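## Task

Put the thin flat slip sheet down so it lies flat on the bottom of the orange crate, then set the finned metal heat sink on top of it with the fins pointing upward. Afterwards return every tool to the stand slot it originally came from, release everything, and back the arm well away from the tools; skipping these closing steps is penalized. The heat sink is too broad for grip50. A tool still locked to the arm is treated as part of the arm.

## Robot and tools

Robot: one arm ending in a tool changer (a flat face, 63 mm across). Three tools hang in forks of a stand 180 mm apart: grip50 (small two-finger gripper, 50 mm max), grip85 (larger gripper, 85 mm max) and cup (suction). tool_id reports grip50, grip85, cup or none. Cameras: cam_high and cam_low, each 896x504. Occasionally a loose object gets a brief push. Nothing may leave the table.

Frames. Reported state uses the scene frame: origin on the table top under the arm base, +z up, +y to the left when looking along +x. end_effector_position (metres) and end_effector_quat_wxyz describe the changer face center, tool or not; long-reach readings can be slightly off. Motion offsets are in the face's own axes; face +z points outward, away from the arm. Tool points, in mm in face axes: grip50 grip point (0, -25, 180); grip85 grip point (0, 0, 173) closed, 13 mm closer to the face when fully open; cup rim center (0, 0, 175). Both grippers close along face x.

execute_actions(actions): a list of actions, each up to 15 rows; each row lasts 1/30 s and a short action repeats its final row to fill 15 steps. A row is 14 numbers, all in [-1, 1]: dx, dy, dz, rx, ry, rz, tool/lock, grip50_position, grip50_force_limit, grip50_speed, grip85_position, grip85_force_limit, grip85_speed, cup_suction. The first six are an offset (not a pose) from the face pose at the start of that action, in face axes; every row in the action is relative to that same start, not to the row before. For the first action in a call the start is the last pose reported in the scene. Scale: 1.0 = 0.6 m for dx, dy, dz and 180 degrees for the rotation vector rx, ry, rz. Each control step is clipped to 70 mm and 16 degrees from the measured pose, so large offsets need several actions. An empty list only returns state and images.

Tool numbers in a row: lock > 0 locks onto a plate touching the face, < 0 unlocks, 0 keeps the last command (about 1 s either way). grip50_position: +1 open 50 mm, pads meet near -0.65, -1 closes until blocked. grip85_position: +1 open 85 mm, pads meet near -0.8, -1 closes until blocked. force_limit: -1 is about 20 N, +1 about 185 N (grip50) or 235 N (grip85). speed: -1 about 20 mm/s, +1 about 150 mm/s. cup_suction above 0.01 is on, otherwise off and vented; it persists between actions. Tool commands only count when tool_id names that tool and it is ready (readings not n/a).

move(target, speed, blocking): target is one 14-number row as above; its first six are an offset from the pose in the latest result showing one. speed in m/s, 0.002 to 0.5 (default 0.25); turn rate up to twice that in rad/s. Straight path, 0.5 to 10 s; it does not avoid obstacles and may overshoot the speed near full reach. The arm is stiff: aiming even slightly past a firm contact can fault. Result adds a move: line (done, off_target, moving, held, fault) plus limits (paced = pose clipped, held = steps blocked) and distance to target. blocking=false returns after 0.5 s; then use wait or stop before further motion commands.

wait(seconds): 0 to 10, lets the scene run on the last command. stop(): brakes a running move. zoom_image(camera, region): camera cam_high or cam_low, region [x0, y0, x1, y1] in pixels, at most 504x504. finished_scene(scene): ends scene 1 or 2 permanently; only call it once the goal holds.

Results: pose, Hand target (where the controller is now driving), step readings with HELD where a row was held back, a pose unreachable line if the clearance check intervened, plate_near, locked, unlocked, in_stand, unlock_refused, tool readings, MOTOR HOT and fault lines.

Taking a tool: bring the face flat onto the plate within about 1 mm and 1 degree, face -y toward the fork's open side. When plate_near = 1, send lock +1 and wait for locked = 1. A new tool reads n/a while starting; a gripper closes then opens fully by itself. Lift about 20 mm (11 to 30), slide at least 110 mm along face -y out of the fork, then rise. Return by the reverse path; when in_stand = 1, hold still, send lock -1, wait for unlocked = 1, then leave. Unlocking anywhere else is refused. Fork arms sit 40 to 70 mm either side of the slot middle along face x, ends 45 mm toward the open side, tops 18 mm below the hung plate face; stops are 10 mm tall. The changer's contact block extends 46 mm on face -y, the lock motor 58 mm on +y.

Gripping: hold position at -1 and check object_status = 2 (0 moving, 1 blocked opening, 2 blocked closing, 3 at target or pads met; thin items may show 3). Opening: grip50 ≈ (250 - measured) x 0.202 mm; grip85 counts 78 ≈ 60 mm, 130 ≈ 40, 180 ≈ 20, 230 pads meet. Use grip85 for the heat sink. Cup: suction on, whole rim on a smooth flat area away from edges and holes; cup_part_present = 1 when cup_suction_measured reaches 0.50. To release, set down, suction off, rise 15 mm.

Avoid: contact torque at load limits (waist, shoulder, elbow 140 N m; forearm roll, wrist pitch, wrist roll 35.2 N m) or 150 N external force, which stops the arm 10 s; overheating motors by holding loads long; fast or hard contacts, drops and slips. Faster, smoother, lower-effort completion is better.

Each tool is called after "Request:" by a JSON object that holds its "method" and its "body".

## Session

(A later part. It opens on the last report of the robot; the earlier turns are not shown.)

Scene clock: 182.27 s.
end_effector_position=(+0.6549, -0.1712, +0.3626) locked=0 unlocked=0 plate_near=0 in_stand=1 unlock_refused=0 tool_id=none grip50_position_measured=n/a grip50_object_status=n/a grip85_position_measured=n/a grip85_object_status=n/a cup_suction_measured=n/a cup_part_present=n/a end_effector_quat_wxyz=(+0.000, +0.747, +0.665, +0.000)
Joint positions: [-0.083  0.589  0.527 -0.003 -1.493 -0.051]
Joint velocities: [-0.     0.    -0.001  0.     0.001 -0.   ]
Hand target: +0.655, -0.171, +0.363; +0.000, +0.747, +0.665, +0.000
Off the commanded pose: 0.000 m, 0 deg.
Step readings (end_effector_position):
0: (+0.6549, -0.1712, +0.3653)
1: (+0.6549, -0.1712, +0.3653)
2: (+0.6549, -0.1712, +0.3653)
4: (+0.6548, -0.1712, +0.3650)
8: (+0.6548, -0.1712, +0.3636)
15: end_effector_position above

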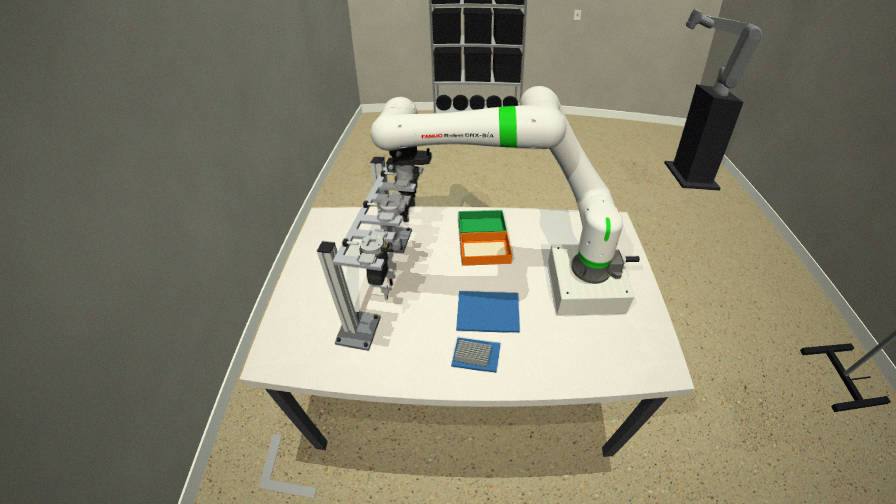

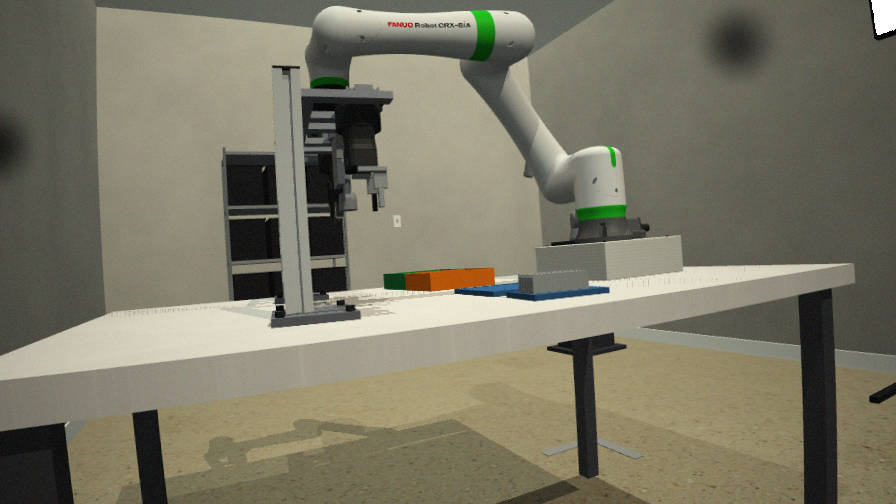

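Request:
{"method": "execute_actions", "body": {"actions": [[[0,0,0.0008,0,0,0,1,0,0,0,1,0,0,0]]]}}

Scene clock: 183.30 s.
end_effector_position=(+0.6549, -0.1712, +0.3621) locked=1 unlocked=0 plate_near=1 in_stand=1 unlock_refused=0 tool_id=grip85 grip50_position_measured=n/a grip50_object_status=n/a grip85_position_measured=n/a grip85_object_status=n/a cup_suction_measured=n/a cup_part_present=n/a end_effector_quat_wxyz=(+0.000, +0.747, +0.665, +0.000)
Joint positions: [-0.083  0.589  0.526 -0.003 -1.492 -0.051]
Joint velocities: [ 0.    -0.001 -0.    -0.001 -0.001 -0.   ]
Hand target: +0.655, -0.171, +0.362; +0.000, +0.747, +0.665, +0.000
Off the commanded pose: 0.000 m, 0 deg.
Step readings (end_effector_position):
0: (+0.6549, -0.1712, +0.3623)
1: (+0.6549, -0.1712, +0.3623)
2: (+0.6549, -0.1712, +0.3622)
4: (+0.6549, -0.1712, +0.3621)
8: (+0.6549, -0.1712, +0.3620)
15: end_effector_position above

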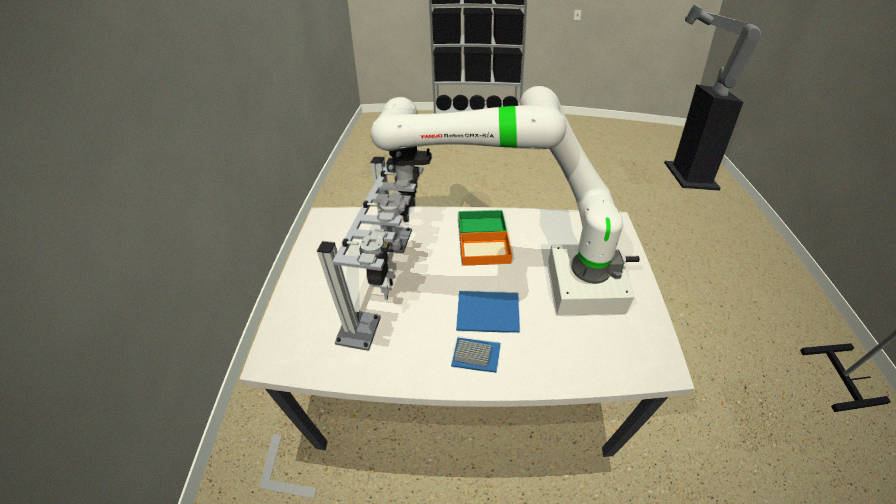

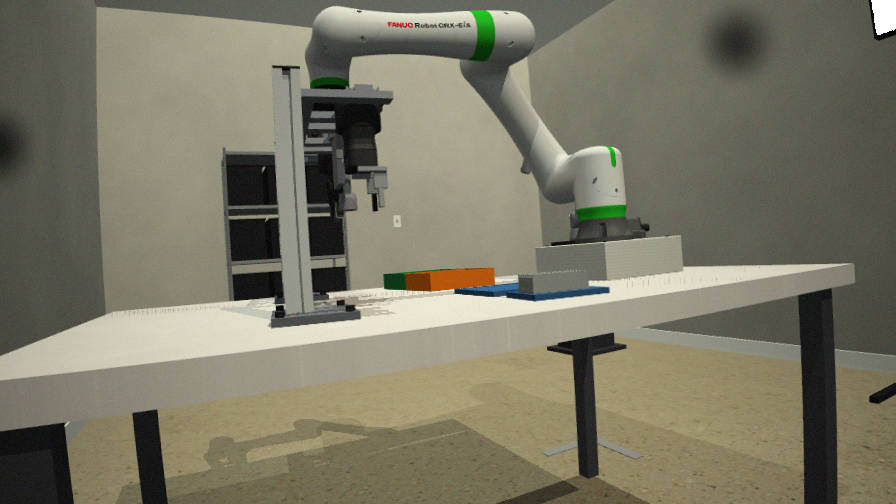

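Request:
{"method": "zoom_image", "body": {"camera": "cam_high", "region": [440, 325, 520, 385]}}

Request:
{"method": "zoom_image", "body": {"camera": "cam_high", "region": [445, 200, 525, 275]}}

Region (440, 325, 520, 385) of cam_high's 896x504 image, scaled by 6.300, with more detail than that image has; it fills the top 378 rows of this view, and the rest is white.

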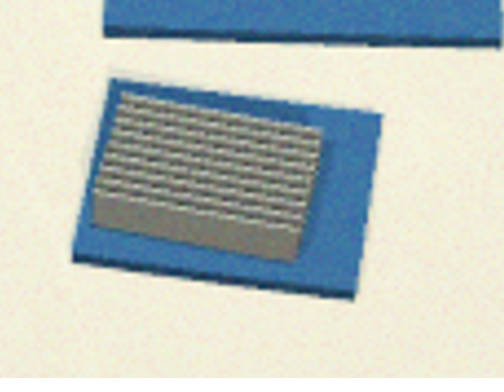

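Region (445, 200, 525, 275) of cam_high's 896x504 image, scaled by 6.300, with more detail than that image has; it fills the top 472 rows of this view, and the rest is white.

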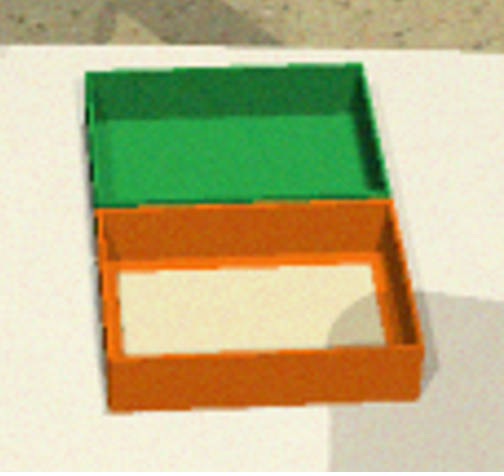

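Request:
{"method": "execute_actions", "body": {"actions": [[[0,0,-0.001,0,0,0,0,0,0,0,1,0,0,0],[0,0,-0.003,0,0,0,0,0,0,0,1,0,0,0],[0,0,-0.006,0,0,0,0,0,0,0,1,0,0,0],[0,0,-0.0095,0,0,0,0,0,0,0,1,0,0,0],[0,0,-0.0135,0,0,0,0,0,0,0,1,0,0,0],[0,0,-0.0175,0,0,0,0,0,0,0,1,0,0,0],[0,0,-0.0215,0,0,0,0,0,0,0,1,0,0,0],[0,0,-0.025,0,0,0,0,0,0,0,1,0,0,0],[0,0,-0.028,0,0,0,0,0,0,0,1,0,0,0],[0,0,-0.0305,0,0,0,0,0,0,0,1,0,0,0],[0,0,-0.0322,0,0,0,0,0,0,0,1,0,0,0],[0,0,-0.0333,0,0,0,0,0,0,0,1,0,0,0],[0,0,-0.0333,0,0,0,0,0,0,0,1,0,0,0],[0,0,-0.0333,0,0,0,0,0,0,0,1,0,0,0],[0,0,-0.0333,0,0,0,0,0,0,0,1,0,0,0]]]}}

Request:
{"method": "move", "body": {"target": [0,-0.205,0,0,0,0,0,0,0,0,1,0,0,0], "speed": 0.2}}

Scene clock: 193.53 s.
end_effector_position=(+0.6549, -0.1712, +0.3817) locked=1 unlocked=0 plate_near=1 in_stand=0 unlock_refused=0 tool_id=grip85 grip50_position_measured=n/a grip50_object_status=n/a grip85_position_measured=3 grip85_object_status=3 cup_suction_measured=n/a cup_part_present=n/a end_effector_quat_wxyz=(+0.000, +0.747, +0.665, +0.000)
Joint positions: [-0.083  0.586  0.567 -0.003 -1.535 -0.051]
Joint velocities: [ 0.     0.001  0.018 -0.001 -0.023  0.   ]
Hand target: +0.655, -0.171, +0.382; +0.000, +0.747, +0.665, +0.000
Off the commanded pose: 0.000 m, 0 deg.
Step readings (end_effector_position):
0: (+0.6549, -0.1712, +0.3622)
1: (+0.6549, -0.1712, +0.3622)
2: (+0.6550, -0.1712, +0.3623)
4: (+0.6550, -0.1712, +0.3638)
8: (+0.6550, -0.1712, +0.3715)
15: end_effector_position above

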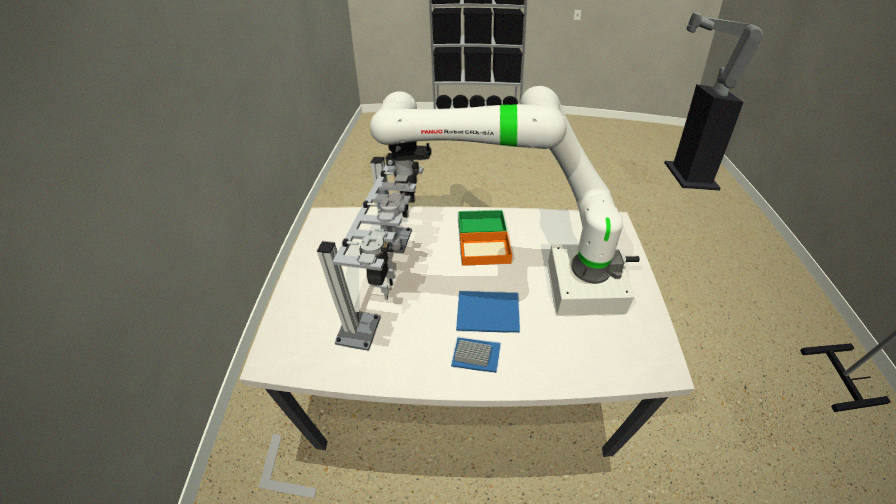

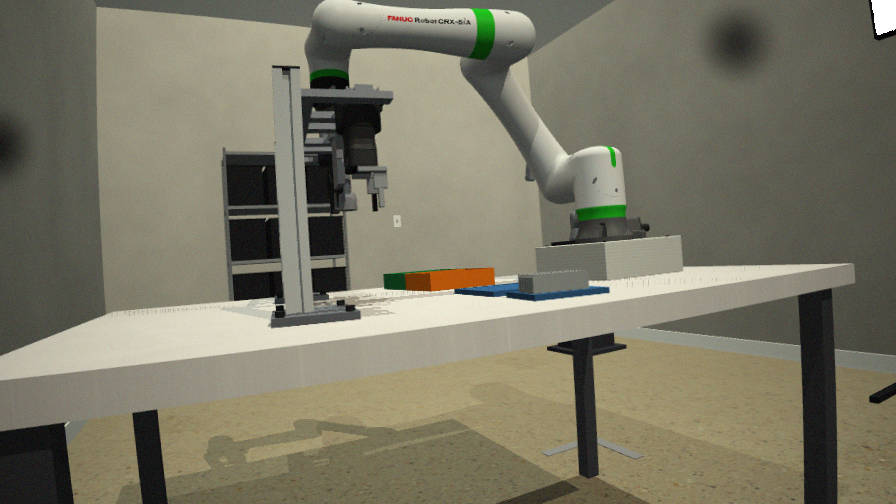

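Scene clock: 194.60 s.
end_effector_position=(+0.5328, -0.1567, +0.3819) locked=1 unlocked=0 plate_near=1 in_stand=0 unlock_refused=0 tool_id=grip85 grip50_position_measured=n/a grip50_object_status=n/a grip85_position_measured=3 grip85_object_status=3 cup_suction_measured=n/a cup_part_present=n/a end_effector_quat_wxyz=(+0.000, +0.747, +0.665, +0.000)
Joint positions: [-0.07   0.264  0.115 -0.003 -1.405 -0.063]
Joint velocities: [-0.    -0.002 -0.002 -0.     0.    -0.   ]
Hand target: +0.533, -0.157, +0.382; +0.000, +0.747, +0.665, +0.000
Off the commanded pose: 0.000 m, 0 deg.
move: done

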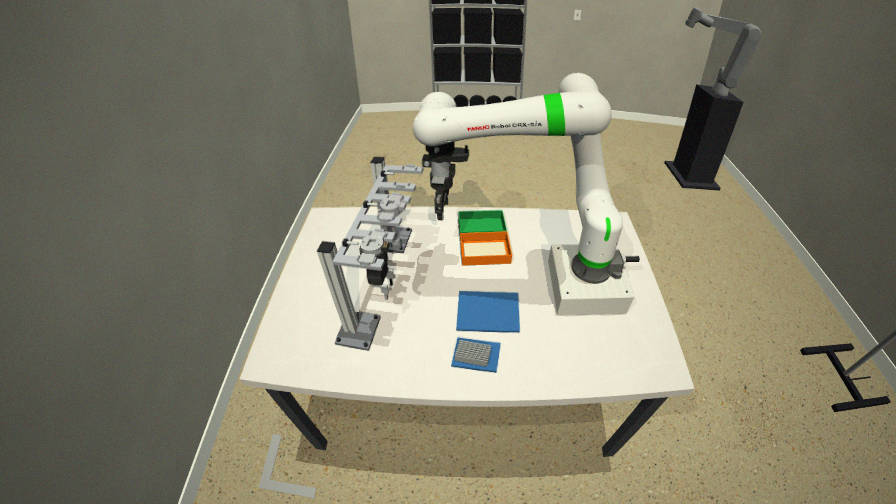

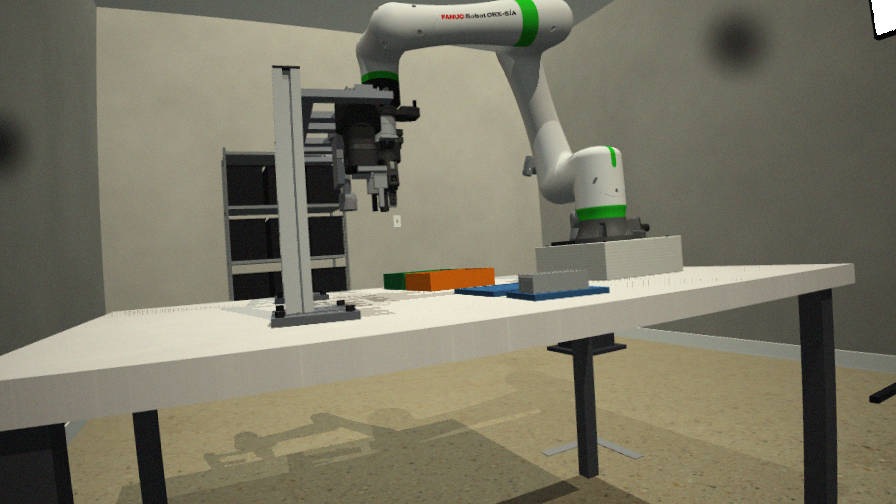

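Request:
{"method": "move", "body": {"target": [0.7459,-0.2778,0.2448,0,0,0.0213,0,0,0,0,1,0,0,0], "speed": 0.35}}

Scene clock: 198.87 s.
end_effector_position=(+0.4196, +0.3078, +0.2354) locked=1 unlocked=0 plate_near=1 in_stand=0 unlock_refused=0 tool_id=grip85 grip50_position_measured=n/a grip50_object_status=n/a grip85_position_measured=3 grip85_object_status=3 cup_suction_measured=n/a cup_part_present=n/a end_effector_quat_wxyz=(-0.001, +0.769, +0.640, +0.001)
Joint positions: [ 0.875  0.301 -0.205  0.011 -1.051 -1.081]
Joint velocities: [ 0.     0.002  0.002 -0.    -0.    -0.001]
Hand target: +0.420, +0.308, +0.235; -0.001, +0.769, +0.640, +0.001
Off the commanded pose: 0.001 m, 0 deg.
move: done

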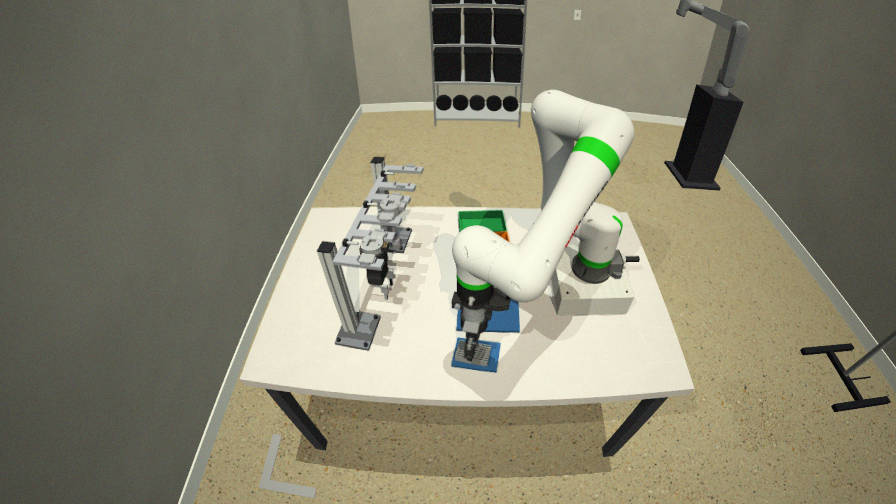

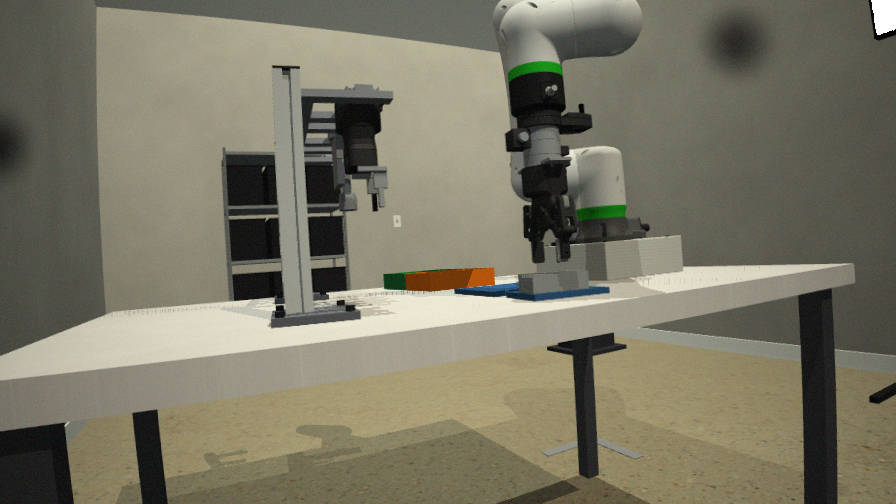

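Request:
{"method": "zoom_image", "body": {"camera": "cam_high", "region": [440, 315, 520, 385]}}

Request:
{"method": "zoom_image", "body": {"camera": "cam_low", "region": [490, 200, 630, 310]}}

Region (440, 315, 520, 385) of cam_high's 896x504 image, scaled by 6.300, with more detail than that image has; it fills the top 441 rows of this view, and the rest is white.

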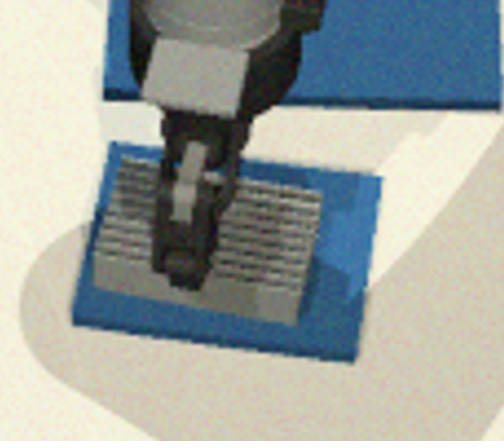

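Region (490, 200, 630, 310) of cam_low's 896x504 image, scaled by 3.600, with more detail than that image has; it fills the top 396 rows of this view, and the rest is white.

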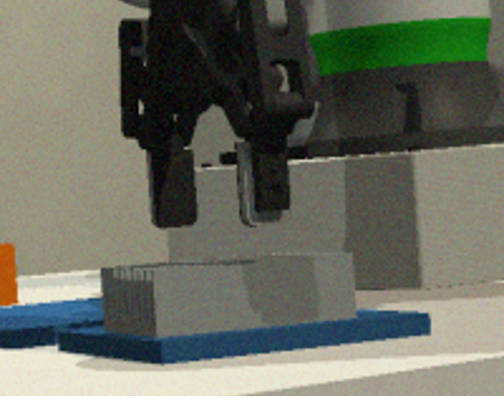

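Request:
{"method": "execute_actions", "body": {"actions": [[[0.001,-0.001,0.001,0,0,0,0,0,0,0,1,-0.5,-0.3,0],[0.002,-0.002,0.004,0,0,0,0,0,0,0,1,-0.5,-0.3,0],[0.003,-0.003,0.008,0,0,0,0,0,0,0,1,-0.5,-0.3,0],[0.0038,-0.0038,0.013,0,0,0,0,0,0,0,1,-0.5,-0.3,0],[0.0042,-0.0042,0.0185,0,0,0,0,0,0,0,1,-0.5,-0.3,0],[0.0042,-0.0042,0.024,0,0,0,0,0,0,0,1,-0.5,-0.3,0],[0.0042,-0.0042,0.0295,0,0,0,0,0,0,0,1,-0.5,-0.3,0],[0.0042,-0.0042,0.035,0,0,0,0,0,0,0,1,-0.5,-0.3,0],[0.0042,-0.0042,0.04,0,0,0,0,0,0,0,1,-0.5,-0.3,0],[0.0042,-0.0042,0.044,0,0,0,0,0,0,0,1,-0.5,-0.3,0],[0.0042,-0.0042,0.047,0,0,0,0,0,0,0,1,-0.5,-0.3,0],[0.0042,-0.0042,0.0485,0,0,0,0,0,0,0,1,-0.5,-0.3,0],[0.0042,-0.0042,0.049,0,0,0,0,0,0,0,1,-0.5,-0.3,0],[0.0042,-0.0042,0.049,0,0,0,0,0,0,0,1,-0.5,-0.3,0],[0.0042,-0.0042,0.049,0,0,0,0,0,0,0,1,-0.5,-0.3,0]]]}}

Scene clock: 208.50 s.
end_effector_position=(+0.4174, +0.3107, +0.2068) locked=1 unlocked=0 plate_near=1 in_stand=0 unlock_refused=0 tool_id=grip85 grip50_position_measured=n/a grip50_object_status=n/a grip85_position_measured=3 grip85_object_status=3 cup_suction_measured=n/a cup_part_present=n/a end_effector_quat_wxyz=(-0.001, +0.769, +0.640, +0.001)
Joint positions: [ 0.881  0.339 -0.232  0.011 -0.987 -1.088]
Joint velocities: [-0.     0.021 -0.011  0.001  0.037 -0.001]
Hand target: +0.418, +0.311, +0.206; -0.001, +0.769, +0.640, +0.001
Off the commanded pose: 0.001 m, 0 deg.
Step readings (end_effector_position):
0: (+0.4196, +0.3079, +0.2354)
1: (+0.4195, +0.3079, +0.2354)
2: (+0.4194, +0.3082, +0.2352)
4: (+0.4189, +0.3094, +0.2333)
8: (+0.4177, +0.3105, +0.2230)
15: end_effector_position above

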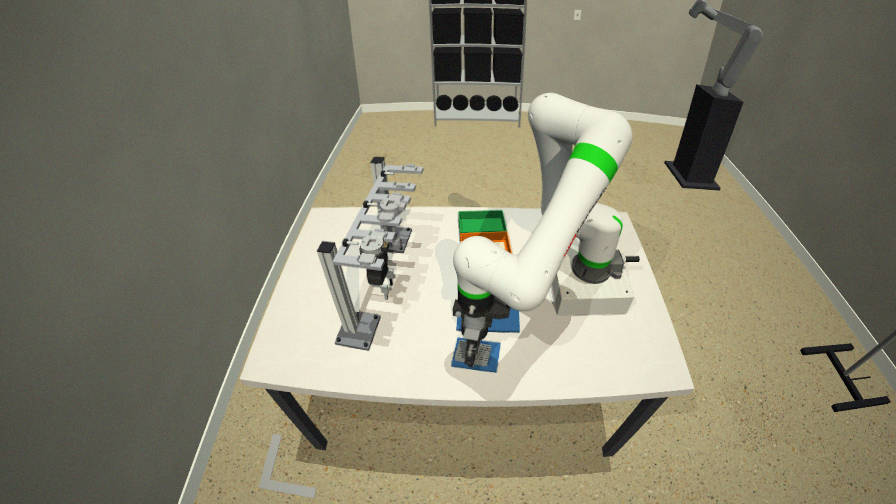

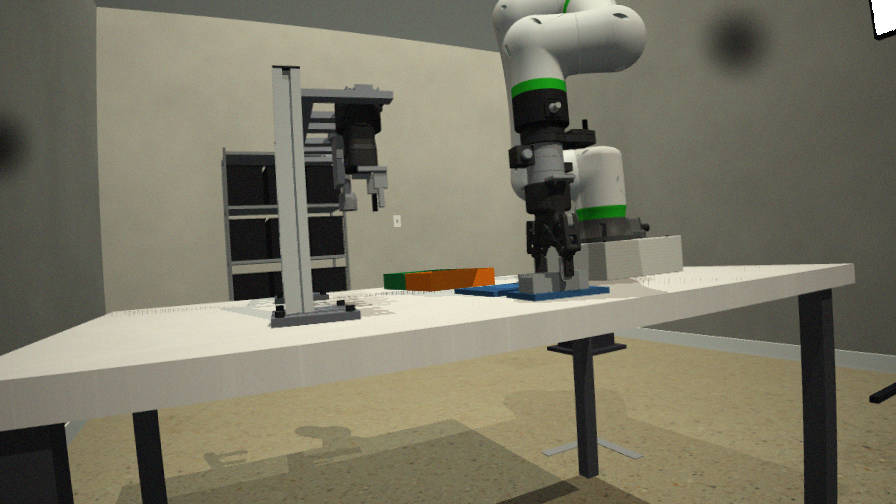

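Request:
{"method": "execute_actions", "body": {"actions": []}}

Request:
{"method": "zoom_image", "body": {"camera": "cam_high", "region": [440, 315, 520, 385]}}

Request:
{"method": "zoom_image", "body": {"camera": "cam_low", "region": [490, 200, 630, 310]}}

Scene clock: 209.30 s.
end_effector_position=(+0.4175, +0.3108, +0.2060) locked=1 unlocked=0 plate_near=1 in_stand=0 unlock_refused=0 tool_id=grip85 grip50_position_measured=n/a grip50_object_status=n/a grip85_position_measured=3 grip85_object_status=3 cup_suction_measured=n/a cup_part_present=n/a end_effector_quat_wxyz=(-0.001, +0.769, +0.640, +0.001)
Joint positions: [ 0.881  0.34  -0.233  0.011 -0.985 -1.088]
Joint velocities: [ 0.001  0.    -0.001 -0.001  0.001 -0.   ]
Hand target: +0.418, +0.311, +0.206; -0.001, +0.769, +0.640, +0.001
Off the commanded pose: 0.000 m, 0 deg.

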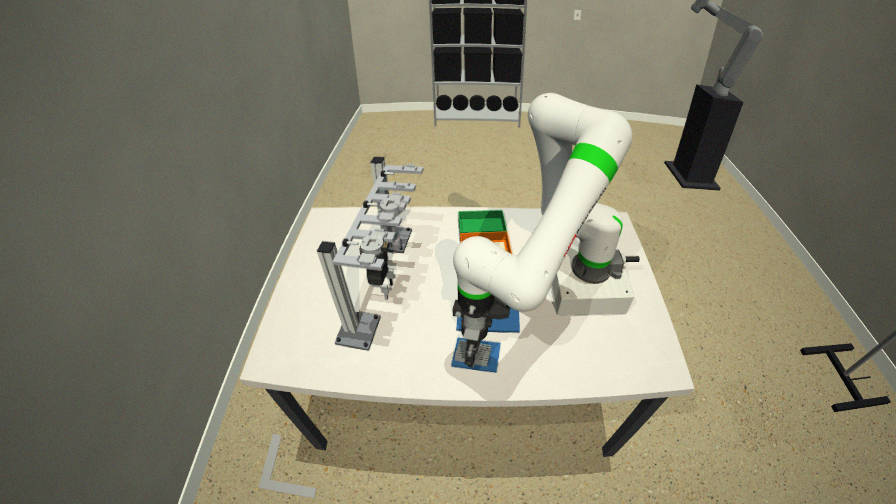

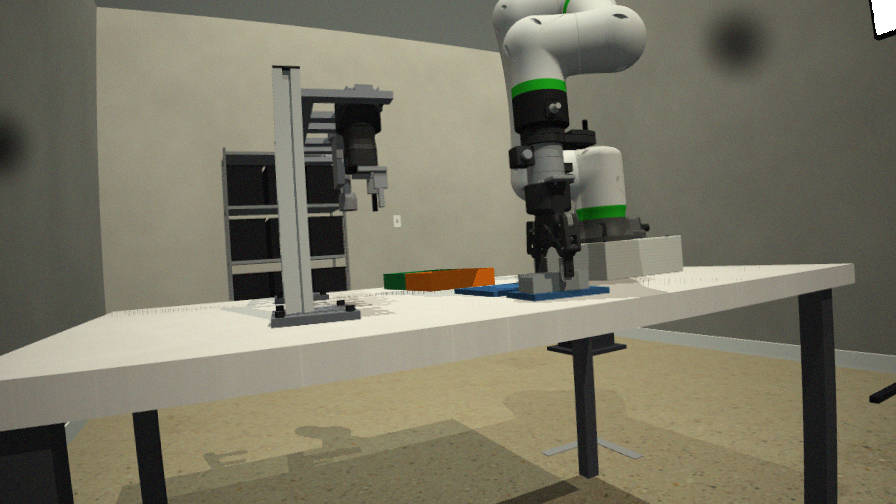

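Region (440, 315, 520, 385) of cam_high's 896x504 image, scaled by 6.300, with more detail than that image has; it fills the top 441 rows of this view, and the rest is white.

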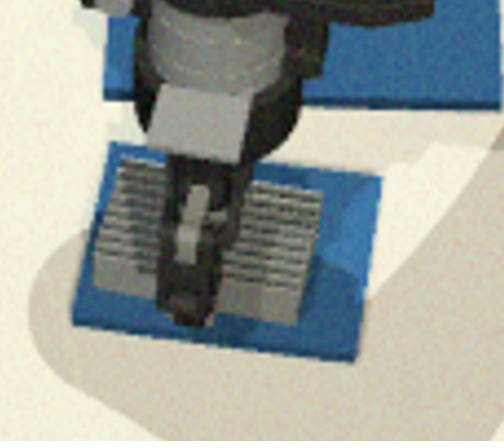

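Region (490, 200, 630, 310) of cam_low's 896x504 image, scaled by 3.600, with more detail than that image has; it fills the top 396 rows of this view, and the rest is white.

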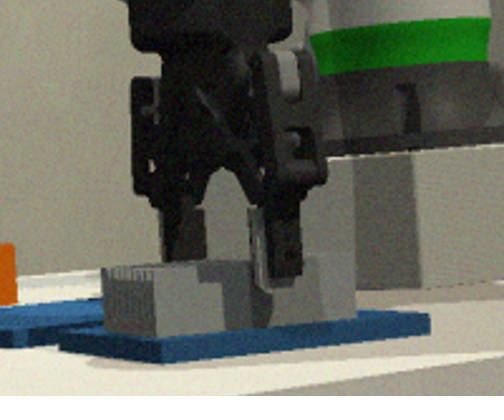

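Request:
{"method": "execute_actions", "body": {"actions": [[[0,0,0,0,0,0,0,0,0,0,-1,-0.5,-0.3,0]]]}}

Scene clock: 213.33 s.
end_effector_position=(+0.4175, +0.3108, +0.2060) locked=1 unlocked=0 plate_near=1 in_stand=0 unlock_refused=0 tool_id=grip85 grip50_position_measured=n/a grip50_object_status=n/a grip85_position_measured=75 grip85_object_status=0 cup_suction_measured=n/a cup_part_present=n/a end_effector_quat_wxyz=(-0.001, +0.769, +0.640, +0.001)
Joint positions: [ 0.881  0.34  -0.233  0.011 -0.985 -1.088]
Joint velocities: [ 0.002 -0.004 -0.     0.002 -0.001  0.   ]
Hand target: +0.417, +0.311, +0.206; -0.001, +0.769, +0.640, +0.001
Off the commanded pose: 0.000 m, 0 deg.
Step readings (end_effector_position):
0: (+0.4175, +0.3108, +0.2060)
1: (+0.4175, +0.3108, +0.2060)
2: (+0.4175, +0.3108, +0.2060)
4: (+0.4175, +0.3108, +0.2060)
8: (+0.4175, +0.3108, +0.2060)
15: end_effector_position above

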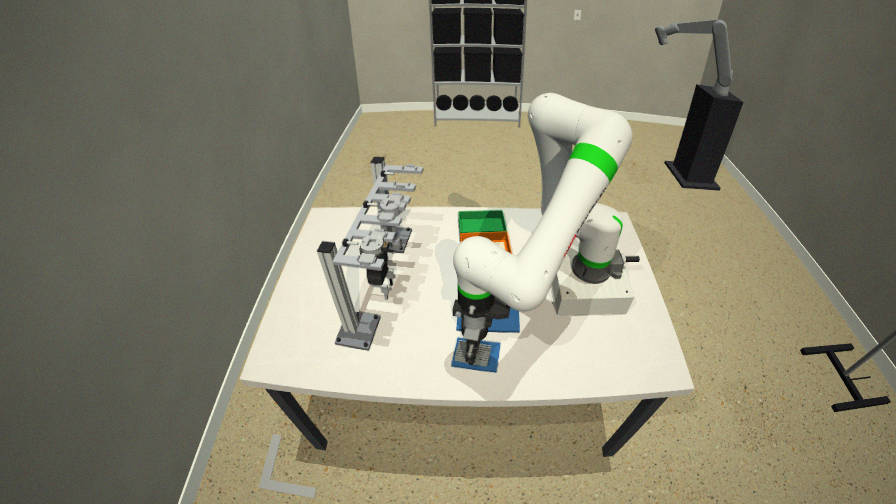

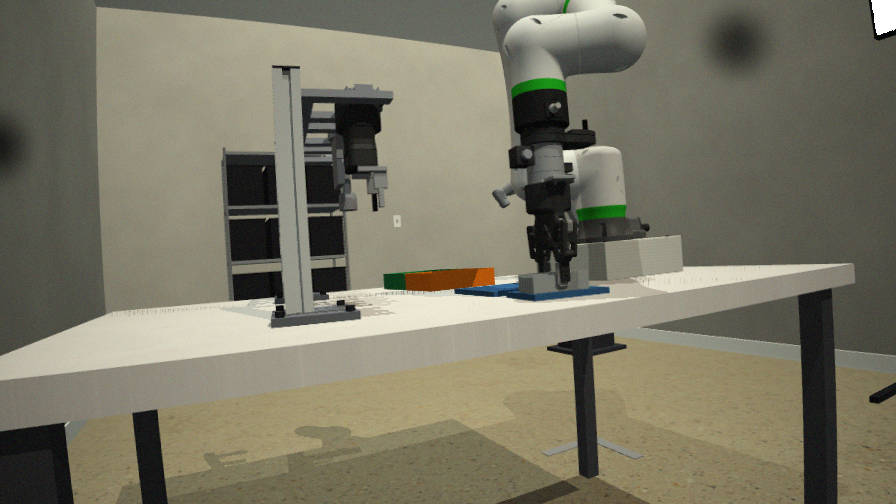

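Request:
{"method": "execute_actions", "body": {"actions": []}}

Request:
{"method": "zoom_image", "body": {"camera": "cam_low", "region": [490, 200, 630, 310]}}

Request:
{"method": "zoom_image", "body": {"camera": "cam_high", "region": [440, 315, 520, 385]}}

Scene clock: 214.10 s.
end_effector_position=(+0.4175, +0.3108, +0.2060) locked=1 unlocked=0 plate_near=1 in_stand=0 unlock_refused=0 tool_id=grip85 grip50_position_measured=n/a grip50_object_status=n/a grip85_position_measured=80 grip85_object_status=2 cup_suction_measured=n/a cup_part_present=n/a end_effector_quat_wxyz=(-0.001, +0.769, +0.640, +0.001)
Joint positions: [ 0.881  0.34  -0.233  0.011 -0.985 -1.088]
Joint velocities: [-0.001  0.    -0.    -0.001  0.002  0.   ]
Hand target: +0.417, +0.311, +0.206; -0.001, +0.769, +0.640, +0.001
Off the commanded pose: 0.000 m, 0 deg.

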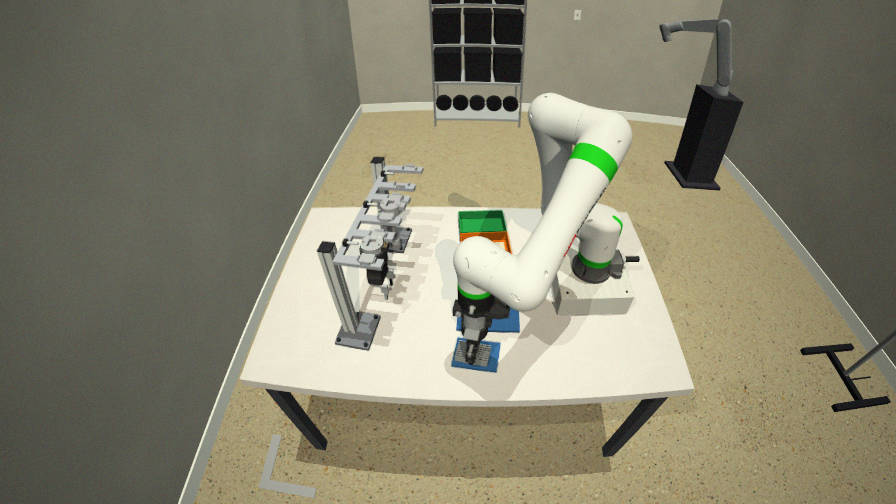

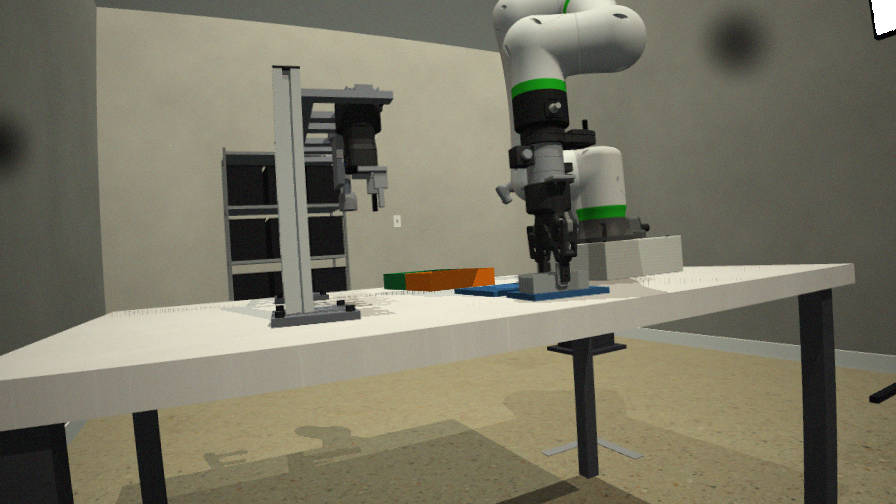

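Region (490, 200, 630, 310) of cam_low's 896x504 image, scaled by 3.600, with more detail than that image has; it fills the top 396 rows of this view, and the rest is white.

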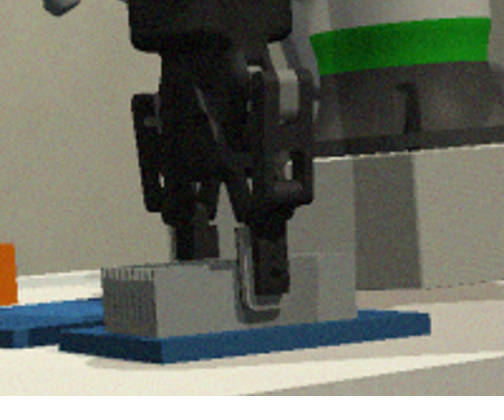

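Region (440, 315, 520, 385) of cam_high's 896x504 image, scaled by 6.300, with more detail than that image has; it fills the top 441 rows of this view, and the rest is white.

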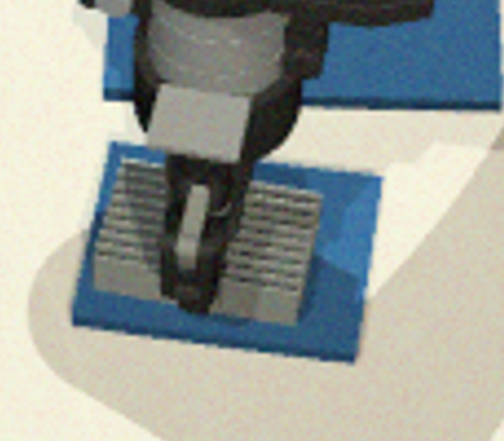

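Request:
{"method": "execute_actions", "body": {"actions": [[[0,0,-0.001,0,0,0,0,0,0,0,-1,-0.5,-0.3,0],[0,0,-0.003,0,0,0,0,0,0,0,-1,-0.5,-0.3,0],[0,0,-0.006,0,0,0,0,0,0,0,-1,-0.5,-0.3,0],[0,0,-0.01,0,0,0,0,0,0,0,-1,-0.5,-0.3,0],[0,0,-0.0145,0,0,0,0,0,0,0,-1,-0.5,-0.3,0],[0,0,-0.019,0,0,0,0,0,0,0,-1,-0.5,-0.3,0],[0,0,-0.0235,0,0,0,0,0,0,0,-1,-0.5,-0.3,0],[0,0,-0.028,0,0,0,0,0,0,0,-1,-0.5,-0.3,0],[0,0,-0.032,0,0,0,0,0,0,0,-1,-0.5,-0.3,0],[0,0,-0.0355,0,0,0,0,0,0,0,-1,-0.5,-0.3,0],[0,0,-0.0385,0,0,0,0,0,0,0,-1,-0.5,-0.3,0],[0,0,-0.0405,0,0,0,0,0,0,0,-1,-0.5,-0.3,0],[0,0,-0.0417,0,0,0,0,0,0,0,-1,-0.5,-0.3,0],[0,0,-0.0417,0,0,0,0,0,0,0,-1,-0.5,-0.3,0],[0,0,-0.0417,0,0,0,0,0,0,0,-1,-0.5,-0.3,0]]]}}

Request:
{"method": "move", "body": {"target": [-0.7924,0.0802,-0.048,0,0,-0.0831,0,0,0,0,-1,-0.5,-0.3,0], "speed": 0.3}}

Scene clock: 219.67 s.
end_effector_position=(+0.4176, +0.3108, +0.2301) locked=1 unlocked=0 plate_near=1 in_stand=0 unlock_refused=0 tool_id=grip85 grip50_position_measured=n/a grip50_object_status=n/a grip85_position_measured=80 grip85_object_status=2 cup_suction_measured=n/a cup_part_present=n/a end_effector_quat_wxyz=(-0.001, +0.769, +0.640, +0.001)
Joint positions: [ 0.881  0.308 -0.21   0.011 -1.039 -1.088]
Joint velocities: [ 0.001 -0.022  0.018 -0.003 -0.041  0.001]
Hand target: +0.418, +0.311, +0.231; -0.001, +0.769, +0.640, +0.001
Off the commanded pose: 0.001 m, 0 deg.
Step readings (end_effector_position):
0: (+0.4175, +0.3108, +0.2060)
1: (+0.4175, +0.3108, +0.2060)
2: (+0.4175, +0.3108, +0.2061)
4: (+0.4174, +0.3107, +0.2073)
8: (+0.4175, +0.3107, +0.2159)
15: end_effector_position above

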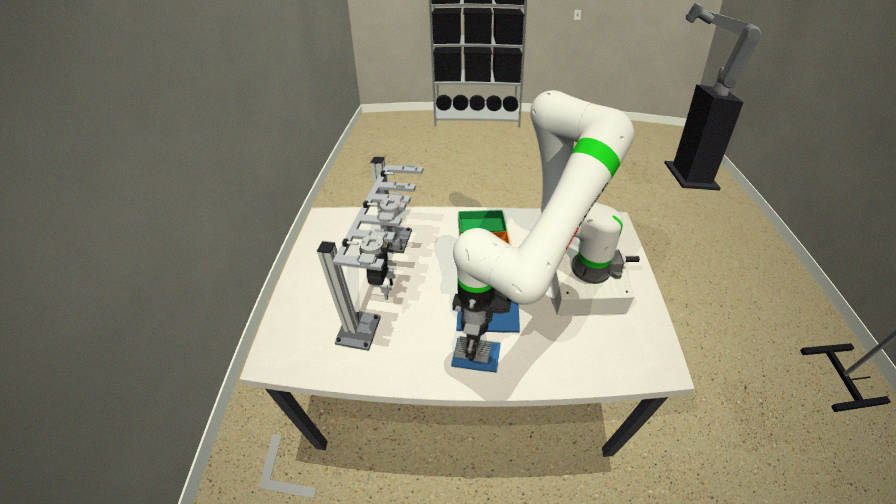

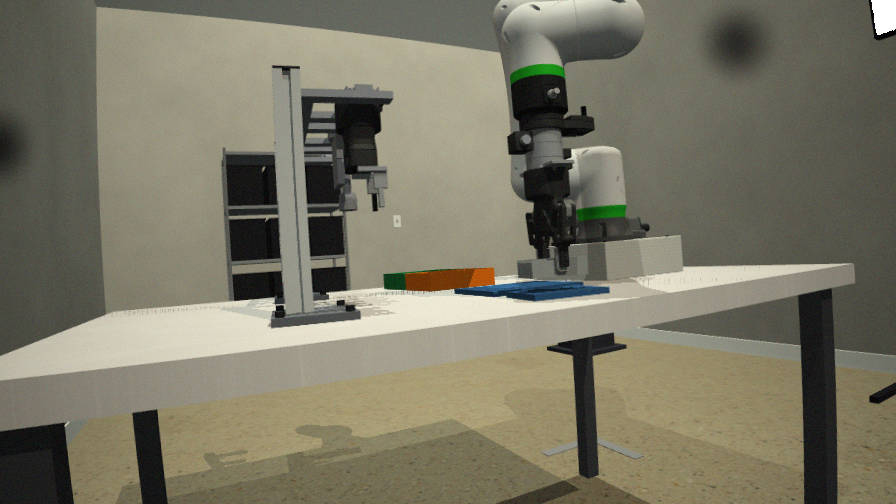

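Scene clock: 221.80 s.
end_effector_position=(+0.3777, -0.1659, +0.2586) locked=1 unlocked=0 plate_near=1 in_stand=0 unlock_refused=0 tool_id=grip85 grip50_position_measured=n/a grip50_object_status=n/a grip85_position_measured=80 grip85_object_status=2 cup_suction_measured=n/a cup_part_present=n/a end_effector_quat_wxyz=(+0.000, +0.679, +0.734, +0.000)
Joint positions: [-0.115  0.018 -0.476 -0.004 -1.061  0.177]
Joint velocities: [-0.003  0.001  0.003 -0.001 -0.002  0.003]
Hand target: +0.378, -0.166, +0.259; +0.000, +0.679, +0.734, +0.000
Off the commanded pose: 0.001 m, 0 deg.
move: done

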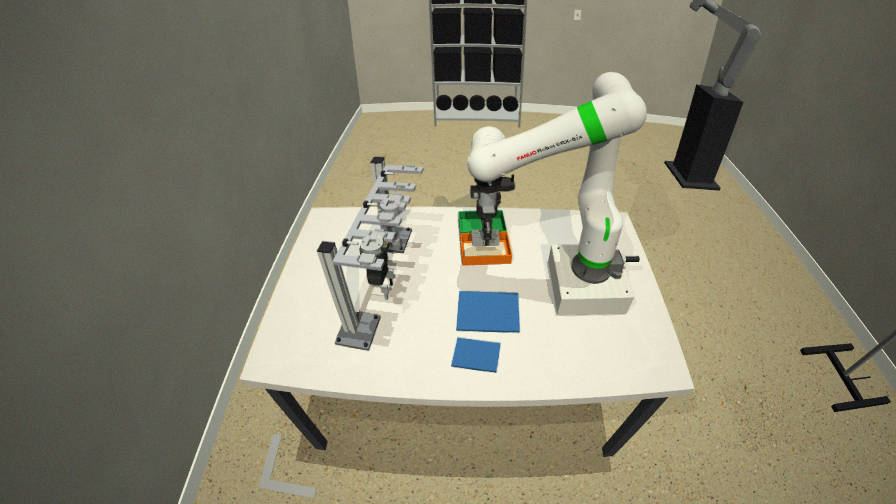

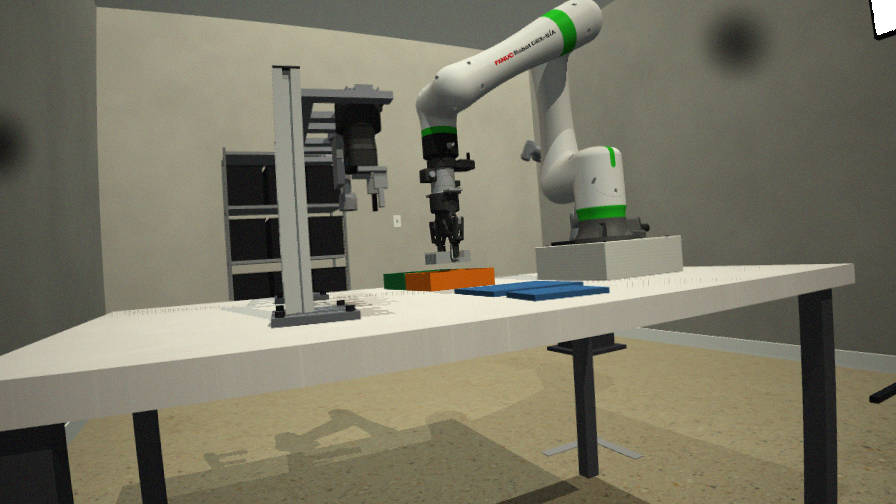

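Request:
{"method": "zoom_image", "body": {"camera": "cam_high", "region": [445, 200, 525, 275]}}

Region (445, 200, 525, 275) of cam_high's 896x504 image, scaled by 6.300, with more detail than that image has; it fills the top 472 rows of this view, and the rest is white.

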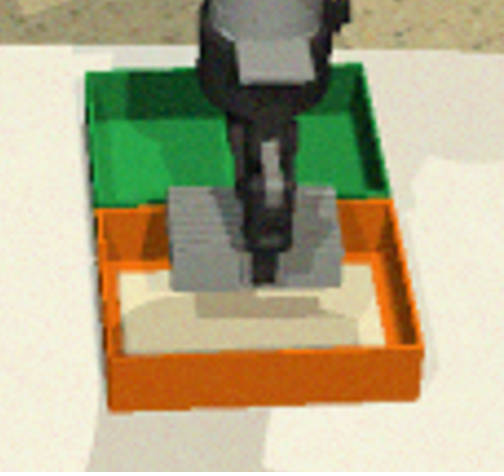

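Request:
{"method": "move", "body": {"target": [0.0008,0.0008,0.0915,0,0,0,0,0,0,0,-1,-0.5,-0.3,0], "speed": 0.1}}

Scene clock: 224.43 s.
end_effector_position=(+0.3780, -0.1653, +0.2038) locked=1 unlocked=0 plate_near=1 in_stand=0 unlock_refused=0 tool_id=grip85 grip50_position_measured=n/a grip50_object_status=n/a grip85_position_measured=80 grip85_object_status=2 cup_suction_measured=n/a cup_part_present=n/a end_effector_quat_wxyz=(+0.000, +0.679, +0.734, +0.000)
Joint positions: [-0.113  0.103 -0.537 -0.005 -0.915  0.176]
Joint velocities: [ 0.001  0.001 -0.     0.001  0.002  0.   ]
Hand target: +0.378, -0.165, +0.204; +0.000, +0.679, +0.734, +0.000
Off the commanded pose: 0.000 m, 0 deg.
move: done

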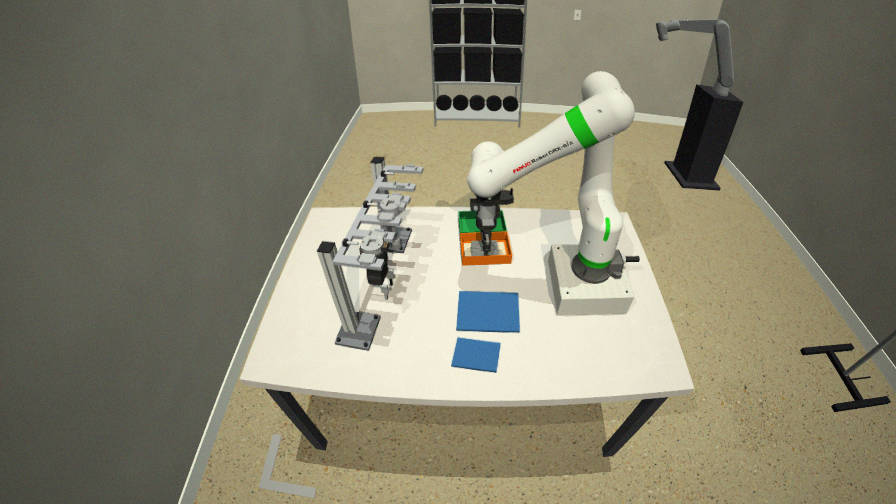

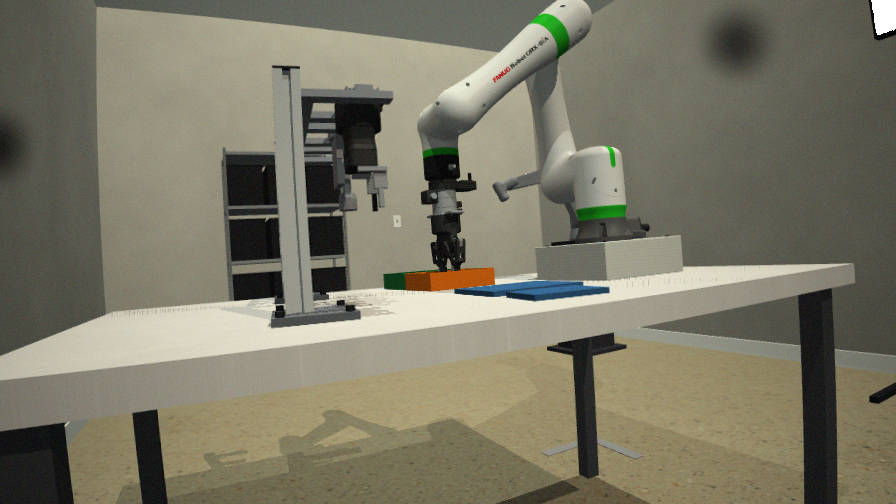

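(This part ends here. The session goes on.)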